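# Seat marker's coloured end in desk stand hole

## Task

Push the marker into the desk stand's hole with its differently coloured end first, until it will go no further. The stand is loose and must finish upright on the desk with nothing holding it. A result that holds only while the robot supports it does not count. Then release the marker and pull the grippers away.

## Robot and tools

ROBOT. Two FANUC CRX-5iA six-joint arms, named left_arm and right_arm, each carrying a Robotiq 2F-140 parallel gripper and a wrist camera. The names do not refer to sides of any picture. Base (URDF root) poses in the scene frame: left_arm at (-0.041, +0.308, 0) m with quat_wxyz (+0.996, 0, 0, -0.089); right_arm at (-0.051, -0.456, 0) m with quat_wxyz (+0.999, 0, 0, +0.042).

FRAME. A single scene frame is used for both arms. Its origin sits on the table surface midway between the arms, +z is up, +x points out across the table, and left_arm is on the +y side. The gripper frame has the fingers along its +z and closing along its y. The reported end_effector_position is the point between closed pads. Closed fingertips extend about 33 mm past it, open ones about 9 mm, and the tips move roughly 24 mm farther out while closing, so keep that margin above surfaces.

execute_actions. Argument actions is a list holding one item or none. An empty list changes nothing and just reports the state. A motion item is {"rows": [...], "steps": n}: 1 to 15 rows, n from 1 to 15 (default 15), each step lasting 1/30 s; one row per step, and the final row is reused if rows run out. A wait item is {"steps": n} with n up to 300, measured from the previous result, and thinking time is included in it. Optional pictures (boolean) chooses whether camera images come back; by default they do. A refused call moves nothing.

ROW LAYOUT. Every row has exactly 18 numbers covering both arms, even if one is idle: left_arm's 9 first, then right_arm's 9. Each arm's 9 are six absolute joint target angles in radians (waist, shoulder, elbow, forearm roll, wrist pitch, wrist roll, same order and meaning as the Joint positions line), then gripper position, force_limit, speed, each a unitless value in [-1, 1]. Joint ranges: waist -3.491..3.491, shoulder -3.140..3.140, elbow -1.187..4.328, forearm roll -3.316..3.316, wrist pitch -3.140..3.140, wrist roll -3.927..3.927. A target more than 0.010 rad outside a range and beyond the joint's last reported angle gets the call refused. True limits may differ from these by up to 0.010 rad; a target past the real limit is clipped there and the result may say "joint sent to its limit" (possibly about an earlier action). No such message does not prove there is more room.

GRIPPER NUMBERS. position is a target, not an offset: +1 fully open (140 mm), about -0.8 pads touching, -1 keep closing until blocked. force_limit sets squeeze: about 14 N at -1, 60 N at 0, 107 N at +1 (parts up to 40 mm wide). speed sets closing rate: about 30, 140, 250 mm/s at -1, 0, +1. To leave a gripper unchanged, repeat its previous three numbers; a 0 is a real command. To grasp, send -1 and confirm object_status = 2. Codes: 0 moving, 1 blocked while opening, 2 blocked while closing, 3 reached the target or pads met (a thin part may still be held). Stalled fingers hold until the position number changes by at least 0.01, or the object slips or yields, when they resume. To squeeze harder while status is 2, raise force_limit and toggle position between -1 and -0.98. position_measured is in counts, 3 = open, 230 = pads together, not proportional to mm.

MOTION LIMITS. Joint target rates are capped at 2.62 rad/s (waist, shoulder), 3.14 (elbow), 3.93 (three wrist joints), with 0.5 s to accelerate, and each arm's joints are timed to arrive together. The commanded target may lead the measured angle by at most 0.805 rad (waist, shoulder), 0.966 (elbow), 1.21 (wrist joints), and if a row would put the gripper over 70 mm from where it is, all targets are pulled back toward the measured angles. Big moves therefore need several calls. Between calls the arms keep heading for the last row sent, until they have nearly stopped (slow or blocked counts as stopped) or a step is HELD; after that only a new action pushes further. Grippers still in motion finish their travel.

RESULTS. The state line gives each arm's end_effector_position (m) and end_effector_quat_wxyz; the position can be off, more so at long reach. Joint positions and Joint velocities list each arm's six joints (rad, rad/s). HELD marks steps where part of your row was not sent. "joint command not followed" means a clearance check altered or blocked joint targets; the gripper numbers were still applied. Flange force is the estimated external force on the gripper, including held weight, noisy especially during acceleration or right after stopping; "no reading" means no estimate. MOTOR HOT warns of heating from holding loads; reaching the limit brakes that arm (OVER-TEMPERATURE FAULT).

FAULTS AND CARE. Joint load limits: 147 N m for waist, shoulder, elbow; 36.8 N m for the three wrist joints, held weight included. Reaching one, or 150 N of external force anywhere on an arm, tool or payload, stops that arm for 10 s, drops the rest of the call, and lets it yield to contact. Never let the arms hit or press on each other. Avoid drops, slips, slams and hard pushes, and never knock anything off the table. Random brief tugs on held parts or nudges to loose objects may happen; check and correct.

CAMERAS. cam_left_wrist and cam_right_wrist, each 504x504, pinhole with radial distortion, poses computed from joint readings; calibration is approximate (few mm, under a degree). zoom_image takes camera (one of those names) and region [x0, y0, x1, y1] in that image's pixels, origin top-left, at most 504 by 504, and returns a finer view of the latest image.

OTHER TOOLS. read_manual (section "licences", default) returns licence texts only. finished_scene takes scene, the current scene's number; it ends that scene permanently, reports whether the goal held, and gives the next task if any. Answering without a tool call ends everything. Before finishing, open the gripper, withdraw, and make sure the stand stays upright with the marker fully seated.

Each tool is called after "Emit:" in YAML: its name, and indented under it one key for each argument.

## Session

I'll start by looking at the scene.

Emit:
execute_actions:
  actions: []

Scene clock: 0.00 s of 4480.00 s.
left_arm: end_effector_position=(+0.3081, +0.1831, +0.3543) position_measured=3 object_status=3 end_effector_quat_wxyz=(+0.430, +0.875, -0.193, +0.110) | right_arm: end_effector_position=(+0.2634, -0.1328, +0.3093) position_measured=3 object_status=3 end_effector_quat_wxyz=(-0.004, +0.995, +0.015, -0.094)
Joint positions: left_arm=[ 0.876 -0.187 -0.425  0.726 -1.911  0.478] | right_arm=[ 0.877  0.138  0.347 -0.164 -1.88   0.599]
Joint velocities: left_arm=[-0.    -0.     0.002  0.001 -0.    -0.002] | right_arm=[-0.    -0.001 -0.    -0.001  0.     0.   ]
Flange force (N, the push that the arm receives, along the gripper's own x y z axes): no reading

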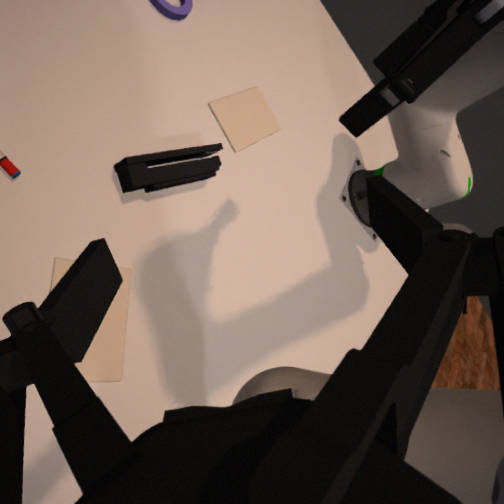

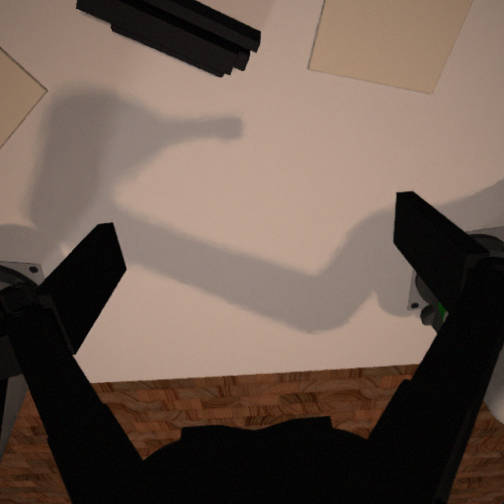

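Emit:
execute_actions:
  actions:
    - {"rows": [[0.178,0.1,0.3,0,-1.30,1.571,1,0,0, 0.416,0.1,0.3,0,-1.30,1.571,1,0,0]], "steps": 15}
  pictures: false

Emit:
execute_actions:
  actions:
    - {"steps": 60}

Scene clock: 104.80 s of 4480.00 s.
left_arm: end_effector_position=(+0.4242, +0.2112, +0.3000) position_measured=3 object_status=3 end_effector_quat_wxyz=(+0.158, +0.981, -0.091, +0.060) | right_arm: end_effector_position=(+0.4205, -0.1741, +0.3205) position_measured=3 object_status=3 end_effector_quat_wxyz=(-0.087, +0.986, +0.129, +0.057)
Joint positions: left_arm=[ 0.504 -0.034 -0.038  0.339 -1.585  1.061] | right_arm=[ 0.64   0.119  0.323 -0.08  -1.582  1.099]
Joint velocities: left_arm=[-0.923  0.38   0.958 -0.953  0.803  1.432] | right_arm=[-0.59  -0.049 -0.061  0.21   0.737  1.235]
Flange force (N, the push that the arm receives, along the gripper's own x y z axes): left_arm=[4.0 -1.8 -2.0] | right_arm=[3.6 -1.3 -5.6]
Steps of this call (steps 1 to 90: nothing new was sent; then 101.30 s passed at rest; steps 91 to 105: all 15 steps of this action). Readings (joint positions | what the end effector reports):
91: left_arm=[0.876 -0.187 -0.425 0.726 -1.911 0.478] | right_arm=[0.877 0.138 0.347 -0.164 -1.880 0.599] | left_arm position_measured=3 object_status=3 | right_arm position_measured=3 object_status=3
92: left_arm=[0.873 -0.186 -0.423 0.723 -1.909 0.483] | right_arm=[0.875 0.138 0.347 -0.164 -1.878 0.603] | left_arm position_measured=3 object_status=3 | right_arm position_measured=3 object_status=3
94: left_arm=[0.852 -0.178 -0.400 0.701 -1.890 0.516] | right_arm=[0.859 0.137 0.346 -0.158 -1.858 0.637] | left_arm position_measured=3 object_status=3 | right_arm position_measured=3 object_status=3
98: left_arm=[0.743 -0.133 -0.287 0.587 -1.795 0.687] | right_arm=[0.783 0.131 0.338 -0.131 -1.763 0.796] | left_arm position_measured=3 object_status=3 | right_arm position_measured=3 object_status=3
105: the state above

Scene clock: 106.80 s of 4480.00 s.
left_arm: end_effector_position=(+0.5831, +0.1788, +0.3606) position_measured=3 object_status=3 end_effector_quat_wxyz=(-0.000, +0.972, +0.000, +0.233) | right_arm: end_effector_position=(+0.5588, -0.2709, +0.3606) position_measured=3 object_status=3 end_effector_quat_wxyz=(-0.058, +0.942, +0.240, +0.226)
Joint positions: left_arm=[ 0.178  0.1    0.3   -0.    -1.3    1.571] | right_arm=[ 0.416  0.1    0.3    0.    -1.3    1.571]
Joint velocities: left_arm=[ 0.001 -0.001 -0.001  0.001  0.     0.   ] | right_arm=[-0.     0.001 -0.    -0.001 -0.    -0.   ]
Flange force (N, the push that the arm receives, along the gripper's own x y z axes): left_arm=[6.3 1.1 -2.4] | right_arm=[3.0 1.4 -2.8]
Steps of this call (steps 1 to 30: the robot went on to your last target; steps 31 to 60: nothing new was sent). Readings (joint positions | what the end effector reports):
1: left_arm=[0.473 -0.021 -0.007 0.307 -1.558 1.109] | right_arm=[0.620 0.117 0.321 -0.073 -1.557 1.141] | left_arm position_measured=3 object_status=3 | right_arm position_measured=3 object_status=3
2: left_arm=[0.443 -0.009 0.025 0.276 -1.532 1.156] | right_arm=[0.600 0.115 0.319 -0.066 -1.532 1.183] | left_arm position_measured=3 object_status=3 | right_arm position_measured=3 object_status=3
4: left_arm=[0.385 0.015 0.085 0.216 -1.482 1.246] | right_arm=[0.561 0.112 0.315 -0.052 -1.483 1.265] | left_arm position_measured=3 object_status=3 | right_arm position_measured=3 object_status=3
8: left_arm=[0.278 0.059 0.196 0.104 -1.387 1.415] | right_arm=[0.484 0.106 0.307 -0.024 -1.386 1.428] | left_arm position_measured=3 object_status=3 | right_arm position_measured=3 object_status=3
60: the state above
All arms were judged still, so your last target was given up. Only a new action makes them travel on or press farther. Fingers that are still opening or closing keep moving.
camera_calibration (this result's frames):
cam_left_wrist: T_world_to_cam=[[-0.217589, -0.974975, -0.0455904, 0.307569], [-0.976, 0.216919, 0.0192247, 0.513505], [-0.00885417, 0.0486793, -0.998775, 0.544841], [0, 0, 0, 1]] pos_world=[0.572929, 0.161961, 0.548324]
cam_right_wrist: T_world_to_cam=[[0.380491, -0.923119, -0.055484, -0.440826], [-0.924438, -0.381305, 0.00448861, 0.406194], [-0.0252998, 0.0495836, -0.998449, 0.567806], [0, 0, 0, 1]] pos_world=[0.557598, -0.280205, 0.540644]

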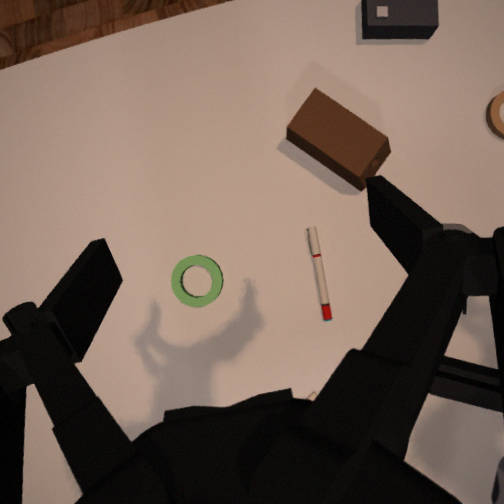

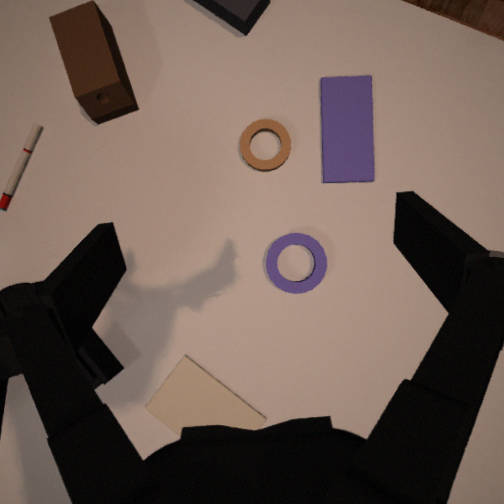

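Emit:
zoom_image:
  camera: "cam_right_wrist"
  region: [0, 0, 220, 220]

Emit:
zoom_image:
  camera: "cam_left_wrist"
  region: [250, 70, 420, 340]

Region (0, 0, 220, 220) of cam_right_wrist's 504x504 image, scaled by 2.291, with more detail than that image has.

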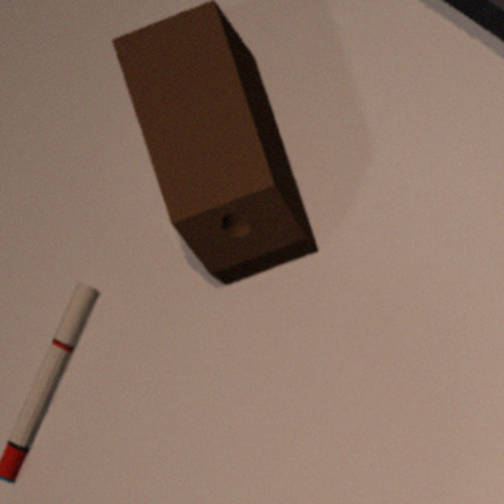

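Region (250, 70, 420, 340) of cam_left_wrist's 504x504 image, scaled by 1.867, with more detail than that image has; it fills the left 317 columns of this view, and the rest is white.

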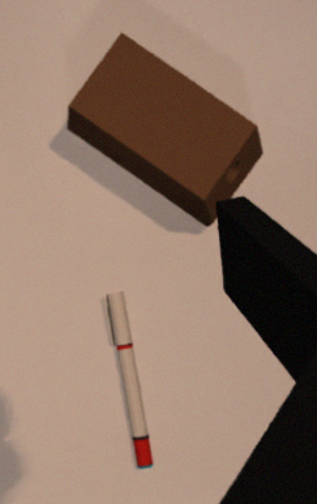

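Emit:
execute_actions:
  actions:
    - {"rows": [[0.0408,0.3948,0.1912,0,-1.3672,1.662,0.2,0,0, 0.657,0.1548,-0.1629,0,-0.7295,-1.571,1,0,0]], "steps": 15}
  pictures: false

Emit:
execute_actions:
  actions:
    - {"steps": 45}

Scene clock: 227.30 s of 4480.00 s.
left_arm: end_effector_position=(+0.5365, +0.1141, +0.1639) position_measured=102 object_status=0 end_effector_quat_wxyz=(+0.004, +0.999, -0.018, +0.046) | right_arm: end_effector_position=(+0.5563, -0.1903, +0.2627) position_measured=3 object_status=3 end_effector_quat_wxyz=(-0.146, +0.969, -0.027, +0.197)
Joint positions: left_arm=[ 0.068  0.337  0.213 -0.    -1.354  1.644] | right_arm=[ 0.526  0.125  0.089  0.    -1.04   0.906]
Joint velocities: left_arm=[-0.266  0.574 -0.212  0.    -0.13   0.175] | right_arm=[ 0.271  0.062 -0.519  0.     0.635 -2.166]
Flange force (N, the push that the arm receives, along the gripper's own x y z axes): left_arm=[2.6 -2.4 -1.3] | right_arm=[5.8 -5.1 0.8]
Steps of this call (steps 1 to 90: nothing new was sent; then 117.00 s passed at rest; steps 91 to 105: all 15 steps of this action). Readings (joint positions | what the end effector reports):
91: left_arm=[0.178 0.100 0.300 -0.000 -1.300 1.571] | right_arm=[0.416 0.100 0.300 0.000 -1.300 1.571] | left_arm position_measured=3 object_status=0 | right_arm position_measured=3 object_status=3
92: left_arm=[0.177 0.102 0.300 -0.000 -1.300 1.572] | right_arm=[0.416 0.100 0.299 0.000 -1.298 1.567] | left_arm position_measured=6 object_status=0 | right_arm position_measured=3 object_status=3
94: left_arm=[0.166 0.124 0.291 -0.000 -1.305 1.579] | right_arm=[0.423 0.101 0.286 0.000 -1.282 1.533] | left_arm position_measured=21 object_status=0 | right_arm position_measured=3 object_status=3
98: left_arm=[0.130 0.202 0.263 -0.000 -1.323 1.603] | right_arm=[0.457 0.109 0.221 0.000 -1.203 1.362] | left_arm position_measured=51 object_status=0 | right_arm position_measured=3 object_status=3
105: the state above

Scene clock: 228.80 s of 4480.00 s.
left_arm: end_effector_position=(+0.5147, +0.1008, +0.1200) position_measured=104 object_status=3 end_effector_quat_wxyz=(-0.000, +1.000, -0.023, -0.000) | right_arm: end_effector_position=(+0.5162, -0.1131, +0.1470) position_measured=3 object_status=3 end_effector_quat_wxyz=(+0.241, -0.349, +0.901, +0.094)
Joint positions: left_arm=[ 0.041  0.395  0.191 -0.    -1.367  1.662] | right_arm=[ 0.657  0.155 -0.163  0.    -0.729 -1.571]
Joint velocities: left_arm=[ 0.001 -0.001  0.001  0.    -0.     0.   ] | right_arm=[-0.    -0.001 -0.     0.    -0.     0.   ]
Flange force (N, the push that the arm receives, along the gripper's own x y z axes): left_arm=[4.9 0.1 -1.9] | right_arm=[-2.6 -1.1 -2.4]
Steps of this call (steps 1 to 45: the robot went on to your last target). Readings (joint positions | what the end effector reports):
1: left_arm=[0.059 0.356 0.206 -0.000 -1.358 1.650] | right_arm=[0.535 0.127 0.072 0.000 -1.019 0.831] | left_arm position_measured=104 object_status=0 | right_arm position_measured=3 object_status=3
2: left_arm=[0.051 0.373 0.199 -0.000 -1.362 1.655] | right_arm=[0.544 0.129 0.055 0.000 -0.998 0.752] | left_arm position_measured=104 object_status=0 | right_arm position_measured=3 object_status=3
4: left_arm=[0.042 0.393 0.192 -0.000 -1.367 1.661] | right_arm=[0.561 0.133 0.022 0.000 -0.957 0.584] | left_arm position_measured=104 object_status=0 | right_arm position_measured=3 object_status=3
8: left_arm=[0.041 0.395 0.191 0.000 -1.367 1.662] | right_arm=[0.592 0.140 -0.038 0.000 -0.884 0.193] | left_arm position_measured=104 object_status=3 | right_arm position_measured=3 object_status=3
45: the state above
All arms were judged still, so your last target was given up. Only a new action makes them travel on or press farther. Fingers that are still opening or closing keep moving.
camera_calibration (this result's frames):
cam_left_wrist: T_world_to_cam=[[-0.259345, -0.96402, 0.0583612, 0.213573], [-0.850177, 0.256552, 0.459761, 0.346638], [-0.458191, 0.0696192, -0.886123, 0.523337], [0, 0, 0, 1]] pos_world=[0.589881, 0.0805237, 0.291906]
cam_right_wrist: T_world_to_cam=[[-0.591467, 0.804055, 0.0605266, 0.389228], [0.470245, 0.282988, 0.835935, -0.339151], [0.655009, 0.52289, -0.545481, -0.018624], [0, 0, 0, 1]] pos_world=[0.401898, -0.207246, 0.249791]

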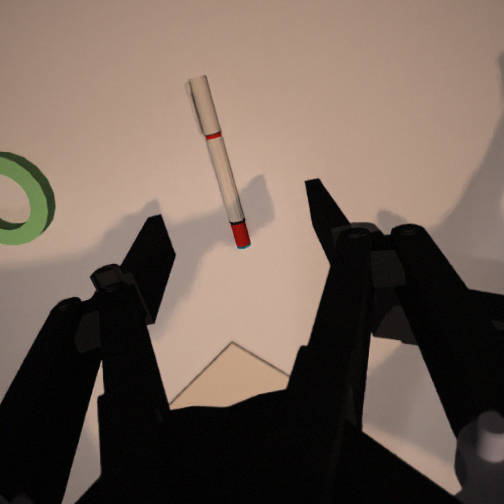

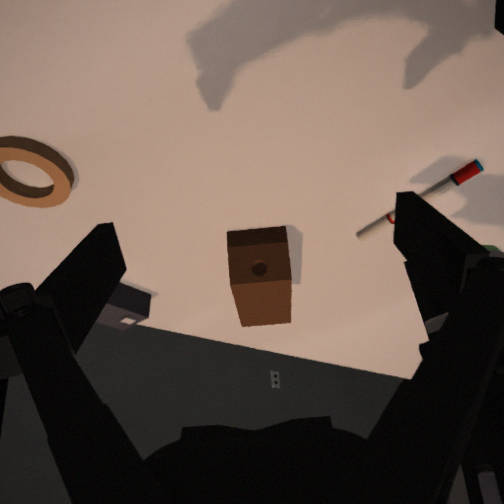

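Emit:
zoom_image:
  camera: "cam_right_wrist"
  region: [200, 210, 320, 340]

Emit:
zoom_image:
  camera: "cam_left_wrist"
  region: [130, 60, 330, 260]

Region (200, 210, 320, 340) of cam_right_wrist's 504x504 image, scaled by 3.877, with more detail than that image has; it fills the left 465 columns of this view, and the rest is white.

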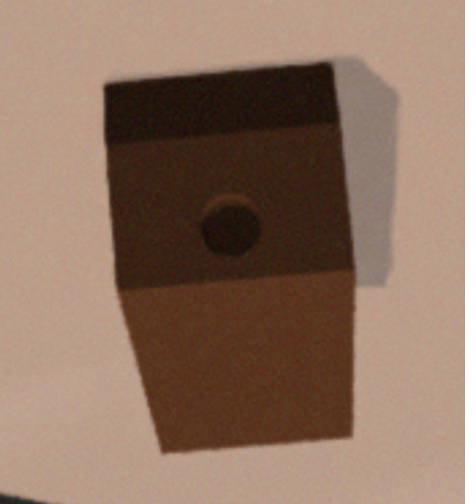

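Region (130, 60, 330, 260) of cam_left_wrist's 504x504 image, scaled by 2.520, with more detail than that image has.

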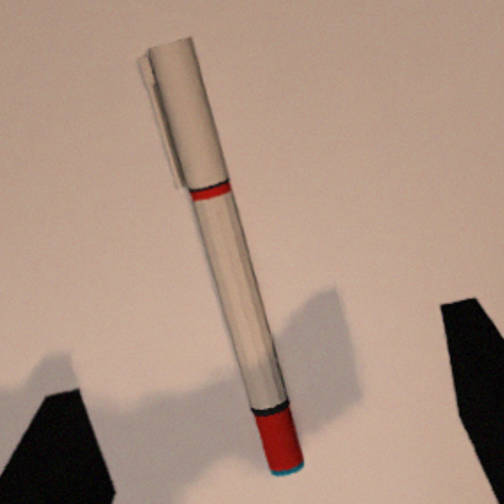

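Emit:
execute_actions:
  actions:
    - {"rows": [[0.0501,0.4447,0.0544,0,-1.1805,1.6685,-0.3,0,0, 0.25,0.1548,-0.1629,0,-0.7295,-1.571,1,0,0]], "steps": 15}
  pictures: false

Emit:
execute_actions:
  actions:
    - {"steps": 15}

Scene clock: 349.30 s of 4480.00 s.
left_arm: end_effector_position=(+0.5119, +0.1065, +0.0350) position_measured=167 object_status=0 end_effector_quat_wxyz=(+0.000, +1.000, -0.015, +0.000) | right_arm: end_effector_position=(+0.5896, -0.2863, +0.1470) position_measured=3 object_status=3 end_effector_quat_wxyz=(+0.252, -0.218, +0.941, +0.059)
Joint positions: left_arm=[ 0.05   0.445  0.055  0.    -1.181  1.668] | right_arm=[ 0.372  0.155 -0.163 -0.    -0.729 -1.571]
Joint velocities: left_arm=[-0.002 -0.001 -0.003  0.001  0.001  0.   ] | right_arm=[-0.703  0.001 -0.     0.001 -0.     0.   ]
Flange force (N, the push that the arm receives, along the gripper's own x y z axes): left_arm=[6.1 0.9 -0.4] | right_arm=[-4.7 -1.0 -0.3]
Steps of this call (steps 1 to 90: nothing new was sent; then 117.00 s passed at rest; steps 91 to 105: all 15 steps of this action). Readings (joint positions | what the end effector reports):
91: left_arm=[0.041 0.395 0.191 -0.000 -1.367 1.662] | right_arm=[0.657 0.155 -0.163 0.000 -0.729 -1.571] | left_arm position_measured=104 object_status=0 | right_arm position_measured=3 object_status=3
92: left_arm=[0.041 0.395 0.188 0.000 -1.363 1.662] | right_arm=[0.655 0.155 -0.163 -0.000 -0.729 -1.571] | left_arm position_measured=106 object_status=0 | right_arm position_measured=3 object_status=3
94: left_arm=[0.042 0.404 0.164 0.000 -1.329 1.663] | right_arm=[0.632 0.155 -0.163 -0.000 -0.729 -1.571] | left_arm position_measured=122 object_status=0 | right_arm position_measured=3 object_status=3
98: left_arm=[0.049 0.438 0.073 -0.000 -1.207 1.668] | right_arm=[0.539 0.155 -0.163 -0.000 -0.729 -1.571] | left_arm position_measured=152 object_status=0 | right_arm position_measured=3 object_status=3
105: the state above

Scene clock: 349.80 s of 4480.00 s.
left_arm: end_effector_position=(+0.5119, +0.1065, +0.0350) position_measured=167 object_status=3 end_effector_quat_wxyz=(+0.000, +1.000, -0.015, -0.000) | right_arm: end_effector_position=(+0.6054, -0.3657, +0.1470) position_measured=3 object_status=3 end_effector_quat_wxyz=(+0.255, -0.160, +0.953, +0.043)
Joint positions: left_arm=[ 0.05   0.445  0.054  0.    -1.18   1.668] | right_arm=[ 0.25   0.155 -0.163 -0.    -0.729 -1.571]
Joint velocities: left_arm=[-0.002 -0.002 -0.001 -0.    -0.     0.   ] | right_arm=[-0.     0.001  0.    -0.    -0.    -0.   ]
Flange force (N, the push that the arm receives, along the gripper's own x y z axes): left_arm=[4.4 0.5 -0.9] | right_arm=[-2.7 -1.2 -2.4]
Steps of this call (steps 1 to 15: the robot went on to your last target). Readings (joint positions | what the end effector reports):
1: left_arm=[0.050 0.445 0.055 0.000 -1.181 1.668] | right_arm=[0.348 0.155 -0.163 -0.000 -0.729 -1.571] | left_arm position_measured=167 object_status=3 | right_arm position_measured=3 object_status=3
2: left_arm=[0.050 0.445 0.054 0.000 -1.181 1.668] | right_arm=[0.325 0.155 -0.163 -0.000 -0.729 -1.571] | left_arm position_measured=167 object_status=3 | right_arm position_measured=3 object_status=3
4: left_arm=[0.050 0.445 0.054 0.000 -1.181 1.668] | right_arm=[0.281 0.155 -0.163 -0.000 -0.729 -1.571] | left_arm position_measured=167 object_status=3 | right_arm position_measured=3 object_status=3
8: left_arm=[0.050 0.445 0.054 0.000 -1.181 1.669] | right_arm=[0.250 0.155 -0.163 -0.000 -0.729 -1.571] | left_arm position_measured=167 object_status=3 | right_arm position_measured=3 object_status=3
15: the state above
camera_calibration (this result's frames):
cam_left_wrist: T_world_to_cam=[[-0.244062, -0.968002, 0.0583635, 0.215986], [-0.854128, 0.243071, 0.459762, 0.385284], [-0.459237, 0.0623606, -0.886122, 0.447633], [0, 0, 0, 1]] pos_world=[0.587366, 0.0875089, 0.206912]
cam_right_wrist: T_world_to_cam=[[-0.224881, 0.972504, 0.0605278, 0.484769], [0.543866, 0.0737359, 0.835926, -0.430698], [0.808479, 0.220903, -0.545494, -0.148346], [0, 0, 0, 1]] pos_world=[0.463192, -0.406912, 0.249768]

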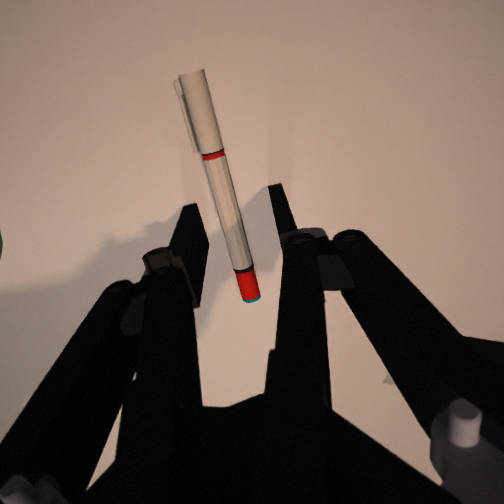

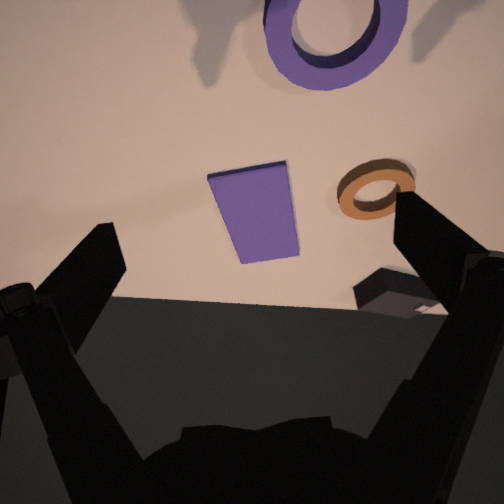

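Emit:
execute_actions:
  actions:
    - {"rows": [[0.0501,0.4447,0.0544,0,-1.1805,1.6685,-1,0,0, 0.25,0.1548,-0.1629,0,-0.7295,-1.571,1,0,0]], "steps": 15}

Scene clock: 355.63 s of 4480.00 s.
left_arm: end_effector_position=(+0.5119, +0.1065, +0.0350) position_measured=218 object_status=2 end_effector_quat_wxyz=(+0.000, +1.000, -0.015, +0.000) | right_arm: end_effector_position=(+0.6054, -0.3657, +0.1470) position_measured=3 object_status=3 end_effector_quat_wxyz=(+0.255, -0.160, +0.953, +0.043)
Joint positions: left_arm=[ 0.05   0.445  0.054 -0.    -1.18   1.669] | right_arm=[ 0.25   0.155 -0.163  0.    -0.73  -1.571]
Joint velocities: left_arm=[-0.     0.001 -0.001  0.     0.     0.   ] | right_arm=[-0. -0.  0.  0.  0. -0.]
Flange force (N, the push that the arm receives, along the gripper's own x y z axes): left_arm=[2.0 -0.8 -4.2] | right_arm=[-1.5 -0.4 -2.5]
Steps of this call (steps 1 to 15: the robot went on to your last target; steps 16 to 90: nothing new was sent; then 2.33 s passed at rest; steps 91 to 105: all 15 steps of this action). Readings (joint positions | what the end effector reports):
91: left_arm=[0.050 0.445 0.054 -0.000 -1.180 1.668] | right_arm=[0.250 0.155 -0.163 0.000 -0.730 -1.571] | left_arm position_measured=167 object_status=0 | right_arm position_measured=3 object_status=3
92: left_arm=[0.050 0.445 0.054 -0.000 -1.180 1.669] | right_arm=[0.250 0.155 -0.163 0.000 -0.730 -1.571] | left_arm position_measured=170 object_status=0 | right_arm position_measured=3 object_status=3
94: left_arm=[0.050 0.445 0.054 -0.000 -1.180 1.668] | right_arm=[0.250 0.155 -0.163 0.000 -0.730 -1.571] | left_arm position_measured=185 object_status=0 | right_arm position_measured=3 object_status=3
98: left_arm=[0.050 0.445 0.054 -0.000 -1.180 1.669] | right_arm=[0.250 0.155 -0.163 0.000 -0.730 -1.571] | left_arm position_measured=215 object_status=0 | right_arm position_measured=3 object_status=3
105: the state above
camera_calibration (this result's frames):
cam_left_wrist: T_world_to_cam=[[-0.244061, -0.968003, 0.0583505, 0.21599], [-0.854165, 0.243069, 0.459694, 0.385295], [-0.459168, 0.0623523, -0.886158, 0.447644], [0, 0, 0, 1]] pos_world=[0.587365, 0.0875138, 0.206963]
cam_right_wrist: T_world_to_cam=[[-0.224861, 0.972509, 0.060526, 0.484773], [0.543857, 0.0737233, 0.835933, -0.430713], [0.80849, 0.220886, -0.545484, -0.14834], [0, 0, 0, 1]] pos_world=[0.463184, -0.406927, 0.249789]

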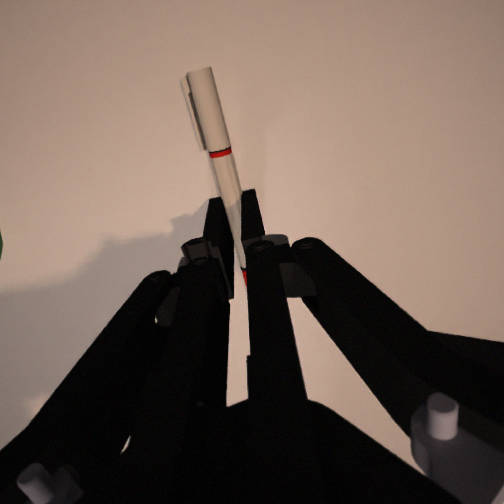

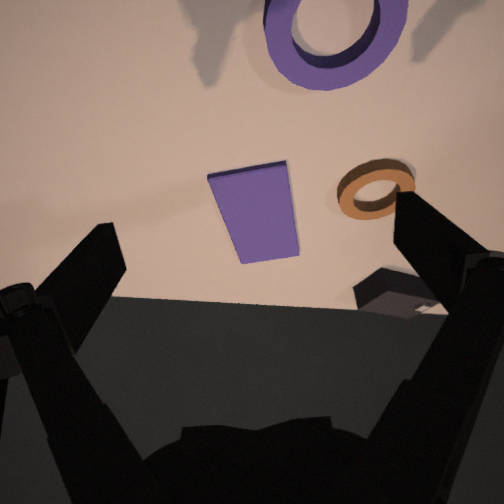

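Emit:
execute_actions:
  actions:
    - {"rows": [[0.0501,0.4008,0.1277,0,-1.2977,1.6685,-1,0,0, 0.25,0.1548,-0.1629,0,-0.7295,-1.571,1,0,0]], "steps": 10}
  pictures: false

Emit:
execute_actions:
  actions:
    - {"rows": [[-0.3712,0.6811,0.5481,0,-1.4378,-0.2928,-1,0,0, 0.25,0.1548,-0.1629,0,-0.7295,-1.571,1,0,0]], "steps": 15}
  pictures: false

Emit:
execute_actions:
  actions:
    - {"steps": 20}
  pictures: false

Emit:
execute_actions:
  actions:
    - {"rows": [[-0.3712,0.7093,0.4659,0,-1.3275,-0.2928,-1,0,0, 0.25,0.1548,-0.1629,0,-0.7295,-1.571,1,0,0]], "steps": 15}

Scene clock: 421.33 s of 4480.00 s.
left_arm: end_effector_position=(+0.5119, +0.1066, +0.0900) position_measured=218 object_status=2 end_effector_quat_wxyz=(-0.000, +1.000, -0.015, +0.000) | right_arm: end_effector_position=(+0.6054, -0.3657, +0.1470) position_measured=3 object_status=3 end_effector_quat_wxyz=(+0.255, -0.160, +0.953, +0.043)
Joint positions: left_arm=[ 0.05   0.401  0.127 -0.    -1.297  1.669] | right_arm=[ 0.25   0.155 -0.163  0.    -0.73  -1.571]
Joint velocities: left_arm=[ 0.002  0.001 -0.001  0.001 -0.004  0.003] | right_arm=[-0.     0.001 -0.    -0.001 -0.    -0.   ]
Flange force (N, the push that the arm receives, along the gripper's own x y z axes): left_arm=[6.4 0.5 3.1] | right_arm=[-2.6 -1.6 -2.2]
Steps of this call (steps 1 to 15: the robot went on to your last target; steps 16 to 90: nothing new was sent; then 62.37 s passed at rest; steps 91 to 100: all 10 steps of this action). Readings (joint positions | what the end effector reports):
91: left_arm=[0.050 0.445 0.054 -0.000 -1.180 1.669] | right_arm=[0.250 0.155 -0.163 0.000 -0.730 -1.571] | left_arm position_measured=218 object_status=2 | right_arm position_measured=3 object_status=3
92: left_arm=[0.050 0.444 0.056 -0.000 -1.184 1.669] | right_arm=[0.250 0.155 -0.163 0.000 -0.730 -1.571] | left_arm position_measured=218 object_status=2 | right_arm position_measured=3 object_status=3
94: left_arm=[0.050 0.432 0.078 -0.000 -1.218 1.669] | right_arm=[0.250 0.155 -0.163 -0.000 -0.730 -1.571] | left_arm position_measured=218 object_status=2 | right_arm position_measured=3 object_status=3
98: left_arm=[0.050 0.401 0.127 0.000 -1.296 1.669] | right_arm=[0.250 0.155 -0.163 0.000 -0.730 -1.571] | left_arm position_measured=218 object_status=2 | right_arm position_measured=3 object_status=3
100: the state above

Scene clock: 421.83 s of 4480.00 s.
left_arm: end_effector_position=(+0.5136, -0.0135, +0.0923) position_measured=218 object_status=2 end_effector_quat_wxyz=(+0.000, +0.901, -0.434, -0.001) | right_arm: end_effector_position=(+0.6054, -0.3657, +0.1470) position_measured=3 object_status=3 end_effector_quat_wxyz=(+0.255, -0.160, +0.953, +0.043)
Joint positions: left_arm=[-0.144  0.532  0.322 -0.    -1.362  0.994] | right_arm=[ 0.25   0.155 -0.163  0.    -0.73  -1.571]
Joint velocities: left_arm=[-0.47   0.311  0.47  -0.002 -0.155 -2.175] | right_arm=[-0.  0.  0. -0.  0.  0.]
Flange force (N, the push that the arm receives, along the gripper's own x y z axes): left_arm=[4.1 -5.0 -1.7] | right_arm=[-2.7 -1.1 -2.2]
Steps of this call (steps 1 to 15: all 15 steps of this action). Readings (joint positions | what the end effector reports):
1: left_arm=[0.050 0.401 0.128 -0.000 -1.298 1.669] | right_arm=[0.250 0.155 -0.163 0.000 -0.730 -1.571] | left_arm position_measured=218 object_status=2 | right_arm position_measured=3 object_status=3
2: left_arm=[0.049 0.402 0.129 -0.000 -1.298 1.664] | right_arm=[0.250 0.155 -0.163 0.000 -0.730 -1.571] | left_arm position_measured=218 object_status=2 | right_arm position_measured=3 object_status=3
4: left_arm=[0.038 0.411 0.141 -0.000 -1.302 1.631] | right_arm=[0.250 0.155 -0.163 0.000 -0.730 -1.571] | left_arm position_measured=218 object_status=2 | right_arm position_measured=3 object_status=3
8: left_arm=[-0.021 0.451 0.200 -0.000 -1.322 1.459] | right_arm=[0.250 0.155 -0.163 0.000 -0.730 -1.571] | left_arm position_measured=218 object_status=2 | right_arm position_measured=3 object_status=3
15: the state above

Scene clock: 422.50 s of 4480.00 s.
left_arm: end_effector_position=(+0.4752, -0.1592, +0.0899) position_measured=218 object_status=2 end_effector_quat_wxyz=(-0.000, -0.358, +0.934, +0.000) | right_arm: end_effector_position=(+0.6054, -0.3657, +0.1470) position_measured=3 object_status=3 end_effector_quat_wxyz=(+0.255, -0.160, +0.953, +0.043)
Joint positions: left_arm=[-0.371  0.681  0.548 -0.    -1.438 -0.291] | right_arm=[ 0.25   0.155 -0.163  0.    -0.73  -1.571]
Joint velocities: left_arm=[-0.021  0.014  0.022 -0.001 -0.008 -0.116] | right_arm=[ 0.    -0.     0.     0.001 -0.     0.   ]
Flange force (N, the push that the arm receives, along the gripper's own x y z axes): left_arm=[4.6 -7.2 0.0] | right_arm=[-3.5 -0.9 -2.0]
Steps of this call (steps 1 to 20: the robot went on to your last target). Readings (joint positions | what the end effector reports):
1: left_arm=[-0.160 0.542 0.337 -0.000 -1.368 0.919] | right_arm=[0.250 0.155 -0.163 0.000 -0.730 -1.571] | left_arm position_measured=218 object_status=2 | right_arm position_measured=3 object_status=3
2: left_arm=[-0.175 0.552 0.353 -0.000 -1.373 0.840] | right_arm=[0.250 0.155 -0.163 0.000 -0.730 -1.571] | left_arm position_measured=218 object_status=2 | right_arm position_measured=3 object_status=3
4: left_arm=[-0.204 0.571 0.382 -0.000 -1.382 0.675] | right_arm=[0.250 0.155 -0.163 0.000 -0.730 -1.571] | left_arm position_measured=218 object_status=2 | right_arm position_measured=3 object_status=3
8: left_arm=[-0.262 0.609 0.439 -0.000 -1.401 0.341] | right_arm=[0.250 0.155 -0.163 0.000 -0.730 -1.571] | left_arm position_measured=218 object_status=2 | right_arm position_measured=3 object_status=3
20: the state above

Scene clock: 423.00 s of 4480.00 s.
left_arm: end_effector_position=(+0.4751, -0.1594, +0.0360) position_measured=218 object_status=2 end_effector_quat_wxyz=(-0.000, -0.357, +0.934, +0.000) | right_arm: end_effector_position=(+0.6054, -0.3657, +0.1470) position_measured=3 object_status=3 end_effector_quat_wxyz=(+0.255, -0.160, +0.953, +0.043)
Joint positions: left_arm=[-0.371  0.709  0.466  0.    -1.328 -0.293] | right_arm=[ 0.25   0.155 -0.163  0.    -0.73  -1.571]
Joint velocities: left_arm=[ 0.001  0.    -0.001  0.001  0.    -0.001] | right_arm=[-0.    -0.001  0.     0.    -0.     0.   ]
Flange force (N, the push that the arm receives, along the gripper's own x y z axes): left_arm=[-1.6 -6.5 -1.2] | right_arm=[-2.6 -0.8 -2.3]
Steps of this call (steps 1 to 15: all 15 steps of this action). Readings (joint positions | what the end effector reports):
1: left_arm=[-0.371 0.681 0.548 -0.000 -1.438 -0.292] | right_arm=[0.250 0.155 -0.163 0.000 -0.730 -1.571] | left_arm position_measured=218 object_status=2 | right_arm position_measured=3 object_status=3
2: left_arm=[-0.371 0.682 0.546 0.000 -1.434 -0.293] | right_arm=[0.250 0.155 -0.163 0.000 -0.730 -1.571] | left_arm position_measured=218 object_status=2 | right_arm position_measured=3 object_status=3
4: left_arm=[-0.371 0.690 0.520 0.000 -1.400 -0.293] | right_arm=[0.250 0.155 -0.163 0.000 -0.730 -1.571] | left_arm position_measured=218 object_status=2 | right_arm position_measured=3 object_status=3
8: left_arm=[-0.371 0.710 0.467 -0.000 -1.329 -0.293] | right_arm=[0.250 0.155 -0.163 0.000 -0.730 -1.571] | left_arm position_measured=218 object_status=2 | right_arm position_measured=3 object_status=3
15: the state above
camera_calibration (this result's frames):
cam_left_wrist: T_world_to_cam=[[-0.48913, 0.870253, 0.0584141, 0.359023], [0.787009, 0.411488, 0.459667, -0.334795], [0.37599, 0.270809, -0.886168, 0.0845842], [0, 0, 0, 1]] pos_world=[0.407292, -0.197582, 0.207878]
cam_right_wrist: T_world_to_cam=[[-0.224861, 0.972509, 0.0605261, 0.484773], [0.543858, 0.0737232, 0.835933, -0.430713], [0.80849, 0.220886, -0.545484, -0.14834], [0, 0, 0, 1]] pos_world=[0.463184, -0.406927, 0.249789]

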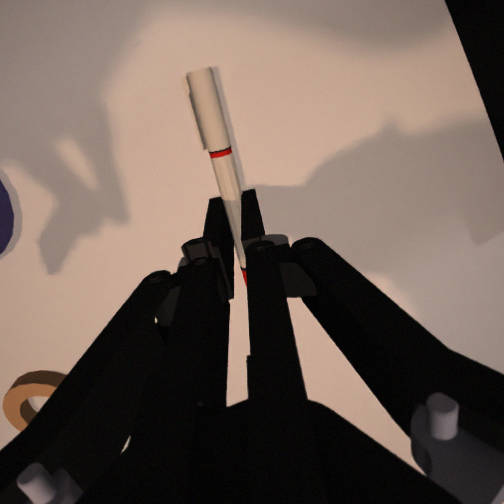

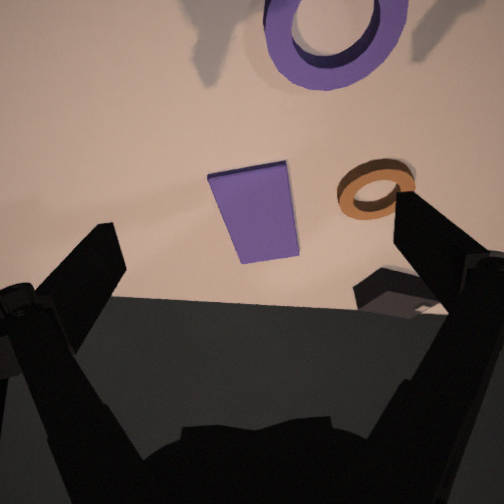

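Emit:
execute_actions:
  actions:
    - {"rows": [[-0.3712,0.7093,0.4659,0,-1.3275,-0.2928,-0.2,0,0, 0.25,0.1548,-0.1629,0,-0.7295,-1.571,1,0,0]], "steps": 10}
  pictures: false

Emit:
execute_actions:
  actions:
    - {"rows": [[-0.3712,0.6811,0.5481,0,-1.4378,-0.2928,1,0,0, 0.25,0.1548,-0.1629,0,-0.7295,-1.571,1,0,0]], "steps": 9}
  pictures: false

Emit:
execute_actions:
  actions:
    - {"rows": [[0.0587,0.5595,0.2866,0,-1.2978,-2.294,1,0,0, 0.646,0.0489,-0.3236,0,-0.8493,-1.571,1,0,0]], "steps": 15}
  pictures: false

Emit:
execute_actions:
  actions:
    - {"steps": 25}

Scene clock: 500.80 s of 4480.00 s.
left_arm: end_effector_position=(+0.4751, -0.1594, +0.0360) position_measured=156 object_status=0 end_effector_quat_wxyz=(-0.000, -0.357, +0.934, +0.000) | right_arm: end_effector_position=(+0.6054, -0.3657, +0.1470) position_measured=3 object_status=3 end_effector_quat_wxyz=(+0.255, -0.160, +0.953, +0.043)
Joint positions: left_arm=[-0.371  0.709  0.466 -0.    -1.327 -0.293] | right_arm=[ 0.25   0.155 -0.163 -0.    -0.73  -1.571]
Joint velocities: left_arm=[-0.001  0.     0.     0.002 -0.     0.   ] | right_arm=[ 0.    -0.    -0.     0.001 -0.    -0.   ]
Flange force (N, the push that the arm receives, along the gripper's own x y z axes): left_arm=[-1.7 -5.0 -2.1] | right_arm=[-2.5 -1.3 -2.4]
Steps of this call (steps 1 to 15: the robot went on to your last target; steps 16 to 90: nothing new was sent; then 74.47 s passed at rest; steps 91 to 100: all 10 steps of this action). Readings (joint positions | what the end effector reports):
91: left_arm=[-0.371 0.709 0.466 -0.000 -1.327 -0.293] | right_arm=[0.250 0.155 -0.163 -0.000 -0.730 -1.571] | left_arm position_measured=218 object_status=0 | right_arm position_measured=3 object_status=3
92: left_arm=[-0.371 0.709 0.466 -0.000 -1.327 -0.293] | right_arm=[0.250 0.155 -0.163 0.000 -0.730 -1.571] | left_arm position_measured=218 object_status=0 | right_arm position_measured=3 object_status=3
94: left_arm=[-0.371 0.709 0.466 -0.000 -1.327 -0.293] | right_arm=[0.250 0.155 -0.163 0.000 -0.730 -1.571] | left_arm position_measured=200 object_status=0 | right_arm position_measured=3 object_status=3
98: left_arm=[-0.371 0.709 0.466 -0.000 -1.327 -0.293] | right_arm=[0.250 0.155 -0.163 -0.000 -0.730 -1.571] | left_arm position_measured=170 object_status=0 | right_arm position_measured=3 object_status=3
100: the state above

Scene clock: 501.10 s of 4480.00 s.
left_arm: end_effector_position=(+0.4752, -0.1595, +0.0902) position_measured=98 object_status=0 end_effector_quat_wxyz=(+0.000, -0.357, +0.934, -0.000) | right_arm: end_effector_position=(+0.6054, -0.3657, +0.1470) position_measured=3 object_status=3 end_effector_quat_wxyz=(+0.255, -0.160, +0.953, +0.043)
Joint positions: left_arm=[-0.371  0.681  0.548  0.    -1.437 -0.293] | right_arm=[ 0.25   0.155 -0.163  0.    -0.729 -1.571]
Joint velocities: left_arm=[ 0.001  0.009 -0.001 -0.014 -0.013 -0.001] | right_arm=[-0.     0.    -0.     0.001  0.     0.   ]
Flange force (N, the push that the arm receives, along the gripper's own x y z axes): left_arm=[-1.8 -2.7 -11.6] | right_arm=[-1.9 -0.8 -1.8]
Steps of this call (steps 1 to 9: all 9 steps of this action). Readings (joint positions | what the end effector reports):
1: left_arm=[-0.371 0.709 0.466 -0.000 -1.327 -0.293] | right_arm=[0.250 0.155 -0.163 -0.000 -0.730 -1.571] | left_arm position_measured=154 object_status=0 | right_arm position_measured=3 object_status=3
2: left_arm=[-0.371 0.708 0.468 -0.000 -1.331 -0.293] | right_arm=[0.250 0.155 -0.163 0.000 -0.730 -1.571] | left_arm position_measured=152 object_status=0 | right_arm position_measured=3 object_status=3
4: left_arm=[-0.371 0.700 0.494 -0.000 -1.365 -0.293] | right_arm=[0.250 0.155 -0.163 -0.000 -0.730 -1.571] | left_arm position_measured=136 object_status=0 | right_arm position_measured=3 object_status=3
8: left_arm=[-0.371 0.681 0.547 0.000 -1.436 -0.293] | right_arm=[0.250 0.155 -0.163 -0.000 -0.730 -1.571] | left_arm position_measured=106 object_status=0 | right_arm position_measured=3 object_status=3
9: the state above

Scene clock: 501.60 s of 4480.00 s.
left_arm: end_effector_position=(+0.5343, -0.0449, +0.0762) position_measured=3 object_status=0 end_effector_quat_wxyz=(+0.000, -0.136, +0.991, -0.000) | right_arm: end_effector_position=(+0.4871, -0.2258, +0.1138) position_measured=3 object_status=3 end_effector_quat_wxyz=(+0.186, -0.303, +0.933, +0.060)
Joint positions: left_arm=[-0.18   0.627  0.43  -0.    -1.373 -0.942] | right_arm=[ 0.544  0.076 -0.282  0.    -0.818 -1.571]
Joint velocities: left_arm=[ 0.471 -0.134 -0.283 -0.002  0.147 -2.087] | right_arm=[ 0.757 -0.203 -0.307 -0.001 -0.227  0.   ]
Flange force (N, the push that the arm receives, along the gripper's own x y z axes): left_arm=[-3.8 0.8 -0.8] | right_arm=[-5.7 3.1 -4.6]
Steps of this call (steps 1 to 15: all 15 steps of this action). Readings (joint positions | what the end effector reports):
1: left_arm=[-0.371 0.681 0.548 -0.000 -1.438 -0.293] | right_arm=[0.250 0.155 -0.163 0.000 -0.730 -1.571] | left_arm position_measured=91 object_status=0 | right_arm position_measured=3 object_status=3
2: left_arm=[-0.370 0.681 0.547 -0.000 -1.437 -0.297] | right_arm=[0.252 0.154 -0.164 0.000 -0.730 -1.571] | left_arm position_measured=83 object_status=0 | right_arm position_measured=3 object_status=3
4: left_arm=[-0.359 0.678 0.538 -0.000 -1.431 -0.331] | right_arm=[0.275 0.148 -0.173 0.000 -0.737 -1.571] | left_arm position_measured=68 object_status=0 | right_arm position_measured=3 object_status=3
8: left_arm=[-0.299 0.661 0.501 -0.000 -1.410 -0.501] | right_arm=[0.369 0.123 -0.211 0.000 -0.766 -1.571] | left_arm position_measured=38 object_status=0 | right_arm position_measured=3 object_status=3
15: the state above

Scene clock: 502.43 s of 4480.00 s.
left_arm: end_effector_position=(+0.5709, +0.1044, +0.0601) position_measured=3 object_status=3 end_effector_quat_wxyz=(+0.000, +0.409, +0.913, -0.000) | right_arm: end_effector_position=(+0.4398, -0.1910, +0.1030) position_measured=3 object_status=3 end_effector_quat_wxyz=(+0.162, -0.351, +0.920, +0.062)
Joint positions: left_arm=[ 0.059  0.559  0.287  0.    -1.298 -2.294] | right_arm=[ 0.646  0.049 -0.324 -0.    -0.849 -1.571]
Joint velocities: left_arm=[ 0.001 -0.001 -0.    -0.     0.     0.   ] | right_arm=[ 0. -0.  0.  0. -0. -0.]
Flange force (N, the push that the arm receives, along the gripper's own x y z axes): left_arm=[-2.2 2.4 -1.6] | right_arm=[-2.5 -0.7 -2.1]
Steps of this call (steps 1 to 25: the robot went on to your last target). Readings (joint positions | what the end effector reports):
1: left_arm=[-0.164 0.622 0.420 -0.000 -1.368 -1.014] | right_arm=[0.570 0.069 -0.293 0.000 -0.826 -1.571] | left_arm position_measured=3 object_status=0 | right_arm position_measured=3 object_status=3
2: left_arm=[-0.148 0.618 0.411 -0.000 -1.363 -1.090] | right_arm=[0.594 0.063 -0.303 0.000 -0.834 -1.571] | left_arm position_measured=3 object_status=0 | right_arm position_measured=3 object_status=3
4: left_arm=[-0.119 0.610 0.393 -0.000 -1.354 -1.251] | right_arm=[0.631 0.053 -0.317 0.000 -0.845 -1.571] | left_arm position_measured=3 object_status=3 | right_arm position_measured=3 object_status=3
8: left_arm=[-0.061 0.593 0.358 -0.000 -1.335 -1.592] | right_arm=[0.646 0.049 -0.324 -0.000 -0.849 -1.571] | left_arm position_measured=3 object_status=3 | right_arm position_measured=3 object_status=3
25: the state above
camera_calibration (this result's frames):
cam_left_wrist: T_world_to_cam=[[0.870532, 0.48863, 0.0584376, -0.561537], [0.41097, -0.78717, 0.459855, -0.189983], [0.270699, -0.376302, -0.886069, 0.126189], [0, 0, 0, 1]] pos_world=[0.532754, 0.17232, 0.231991]
cam_right_wrist: T_world_to_cam=[[-0.575944, 0.816448, 0.0412418, 0.406854], [0.575504, 0.369113, 0.729761, -0.263277], [0.580589, 0.444036, -0.682458, 0.0799132], [0, 0, 0, 1]] pos_world=[0.339445, -0.270481, 0.229887]

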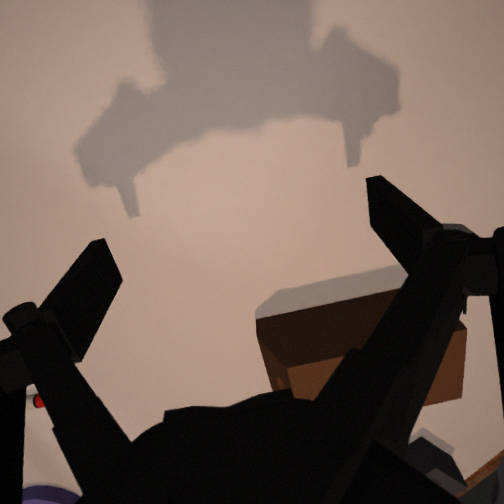

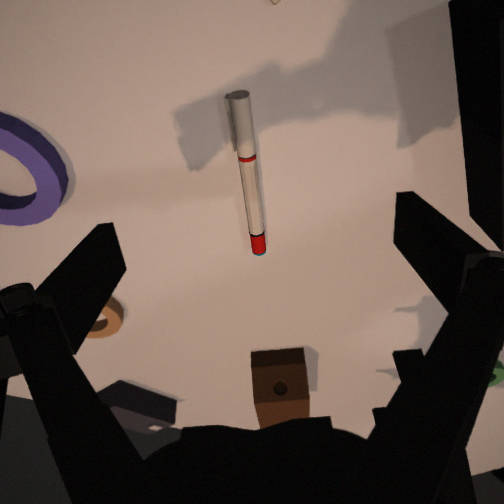

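Emit:
zoom_image:
  camera: "cam_left_wrist"
  region: [230, 270, 400, 420]

Emit:
zoom_image:
  camera: "cam_right_wrist"
  region: [170, 70, 340, 270]

Region (230, 270, 400, 420) of cam_left_wrist's 504x504 image, scaled by 2.965, with more detail than that image has; it fills the top 445 rows of this view, and the rest is white.

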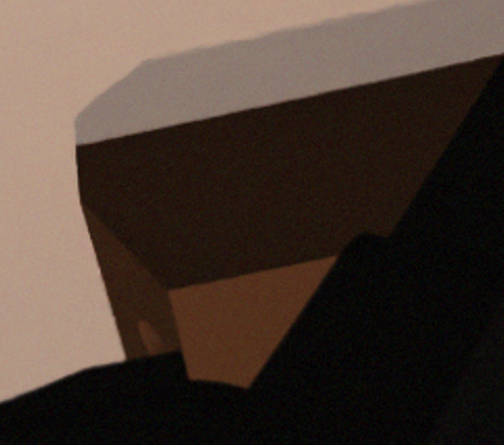

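Region (170, 70, 340, 270) of cam_right_wrist's 504x504 image, scaled by 2.520, with more detail than that image has; it fills the left 428 columns of this view, and the rest is white.

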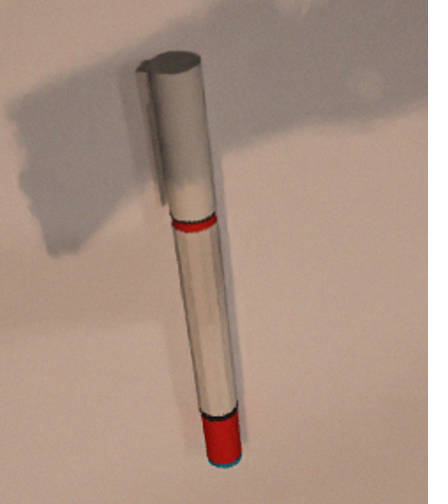

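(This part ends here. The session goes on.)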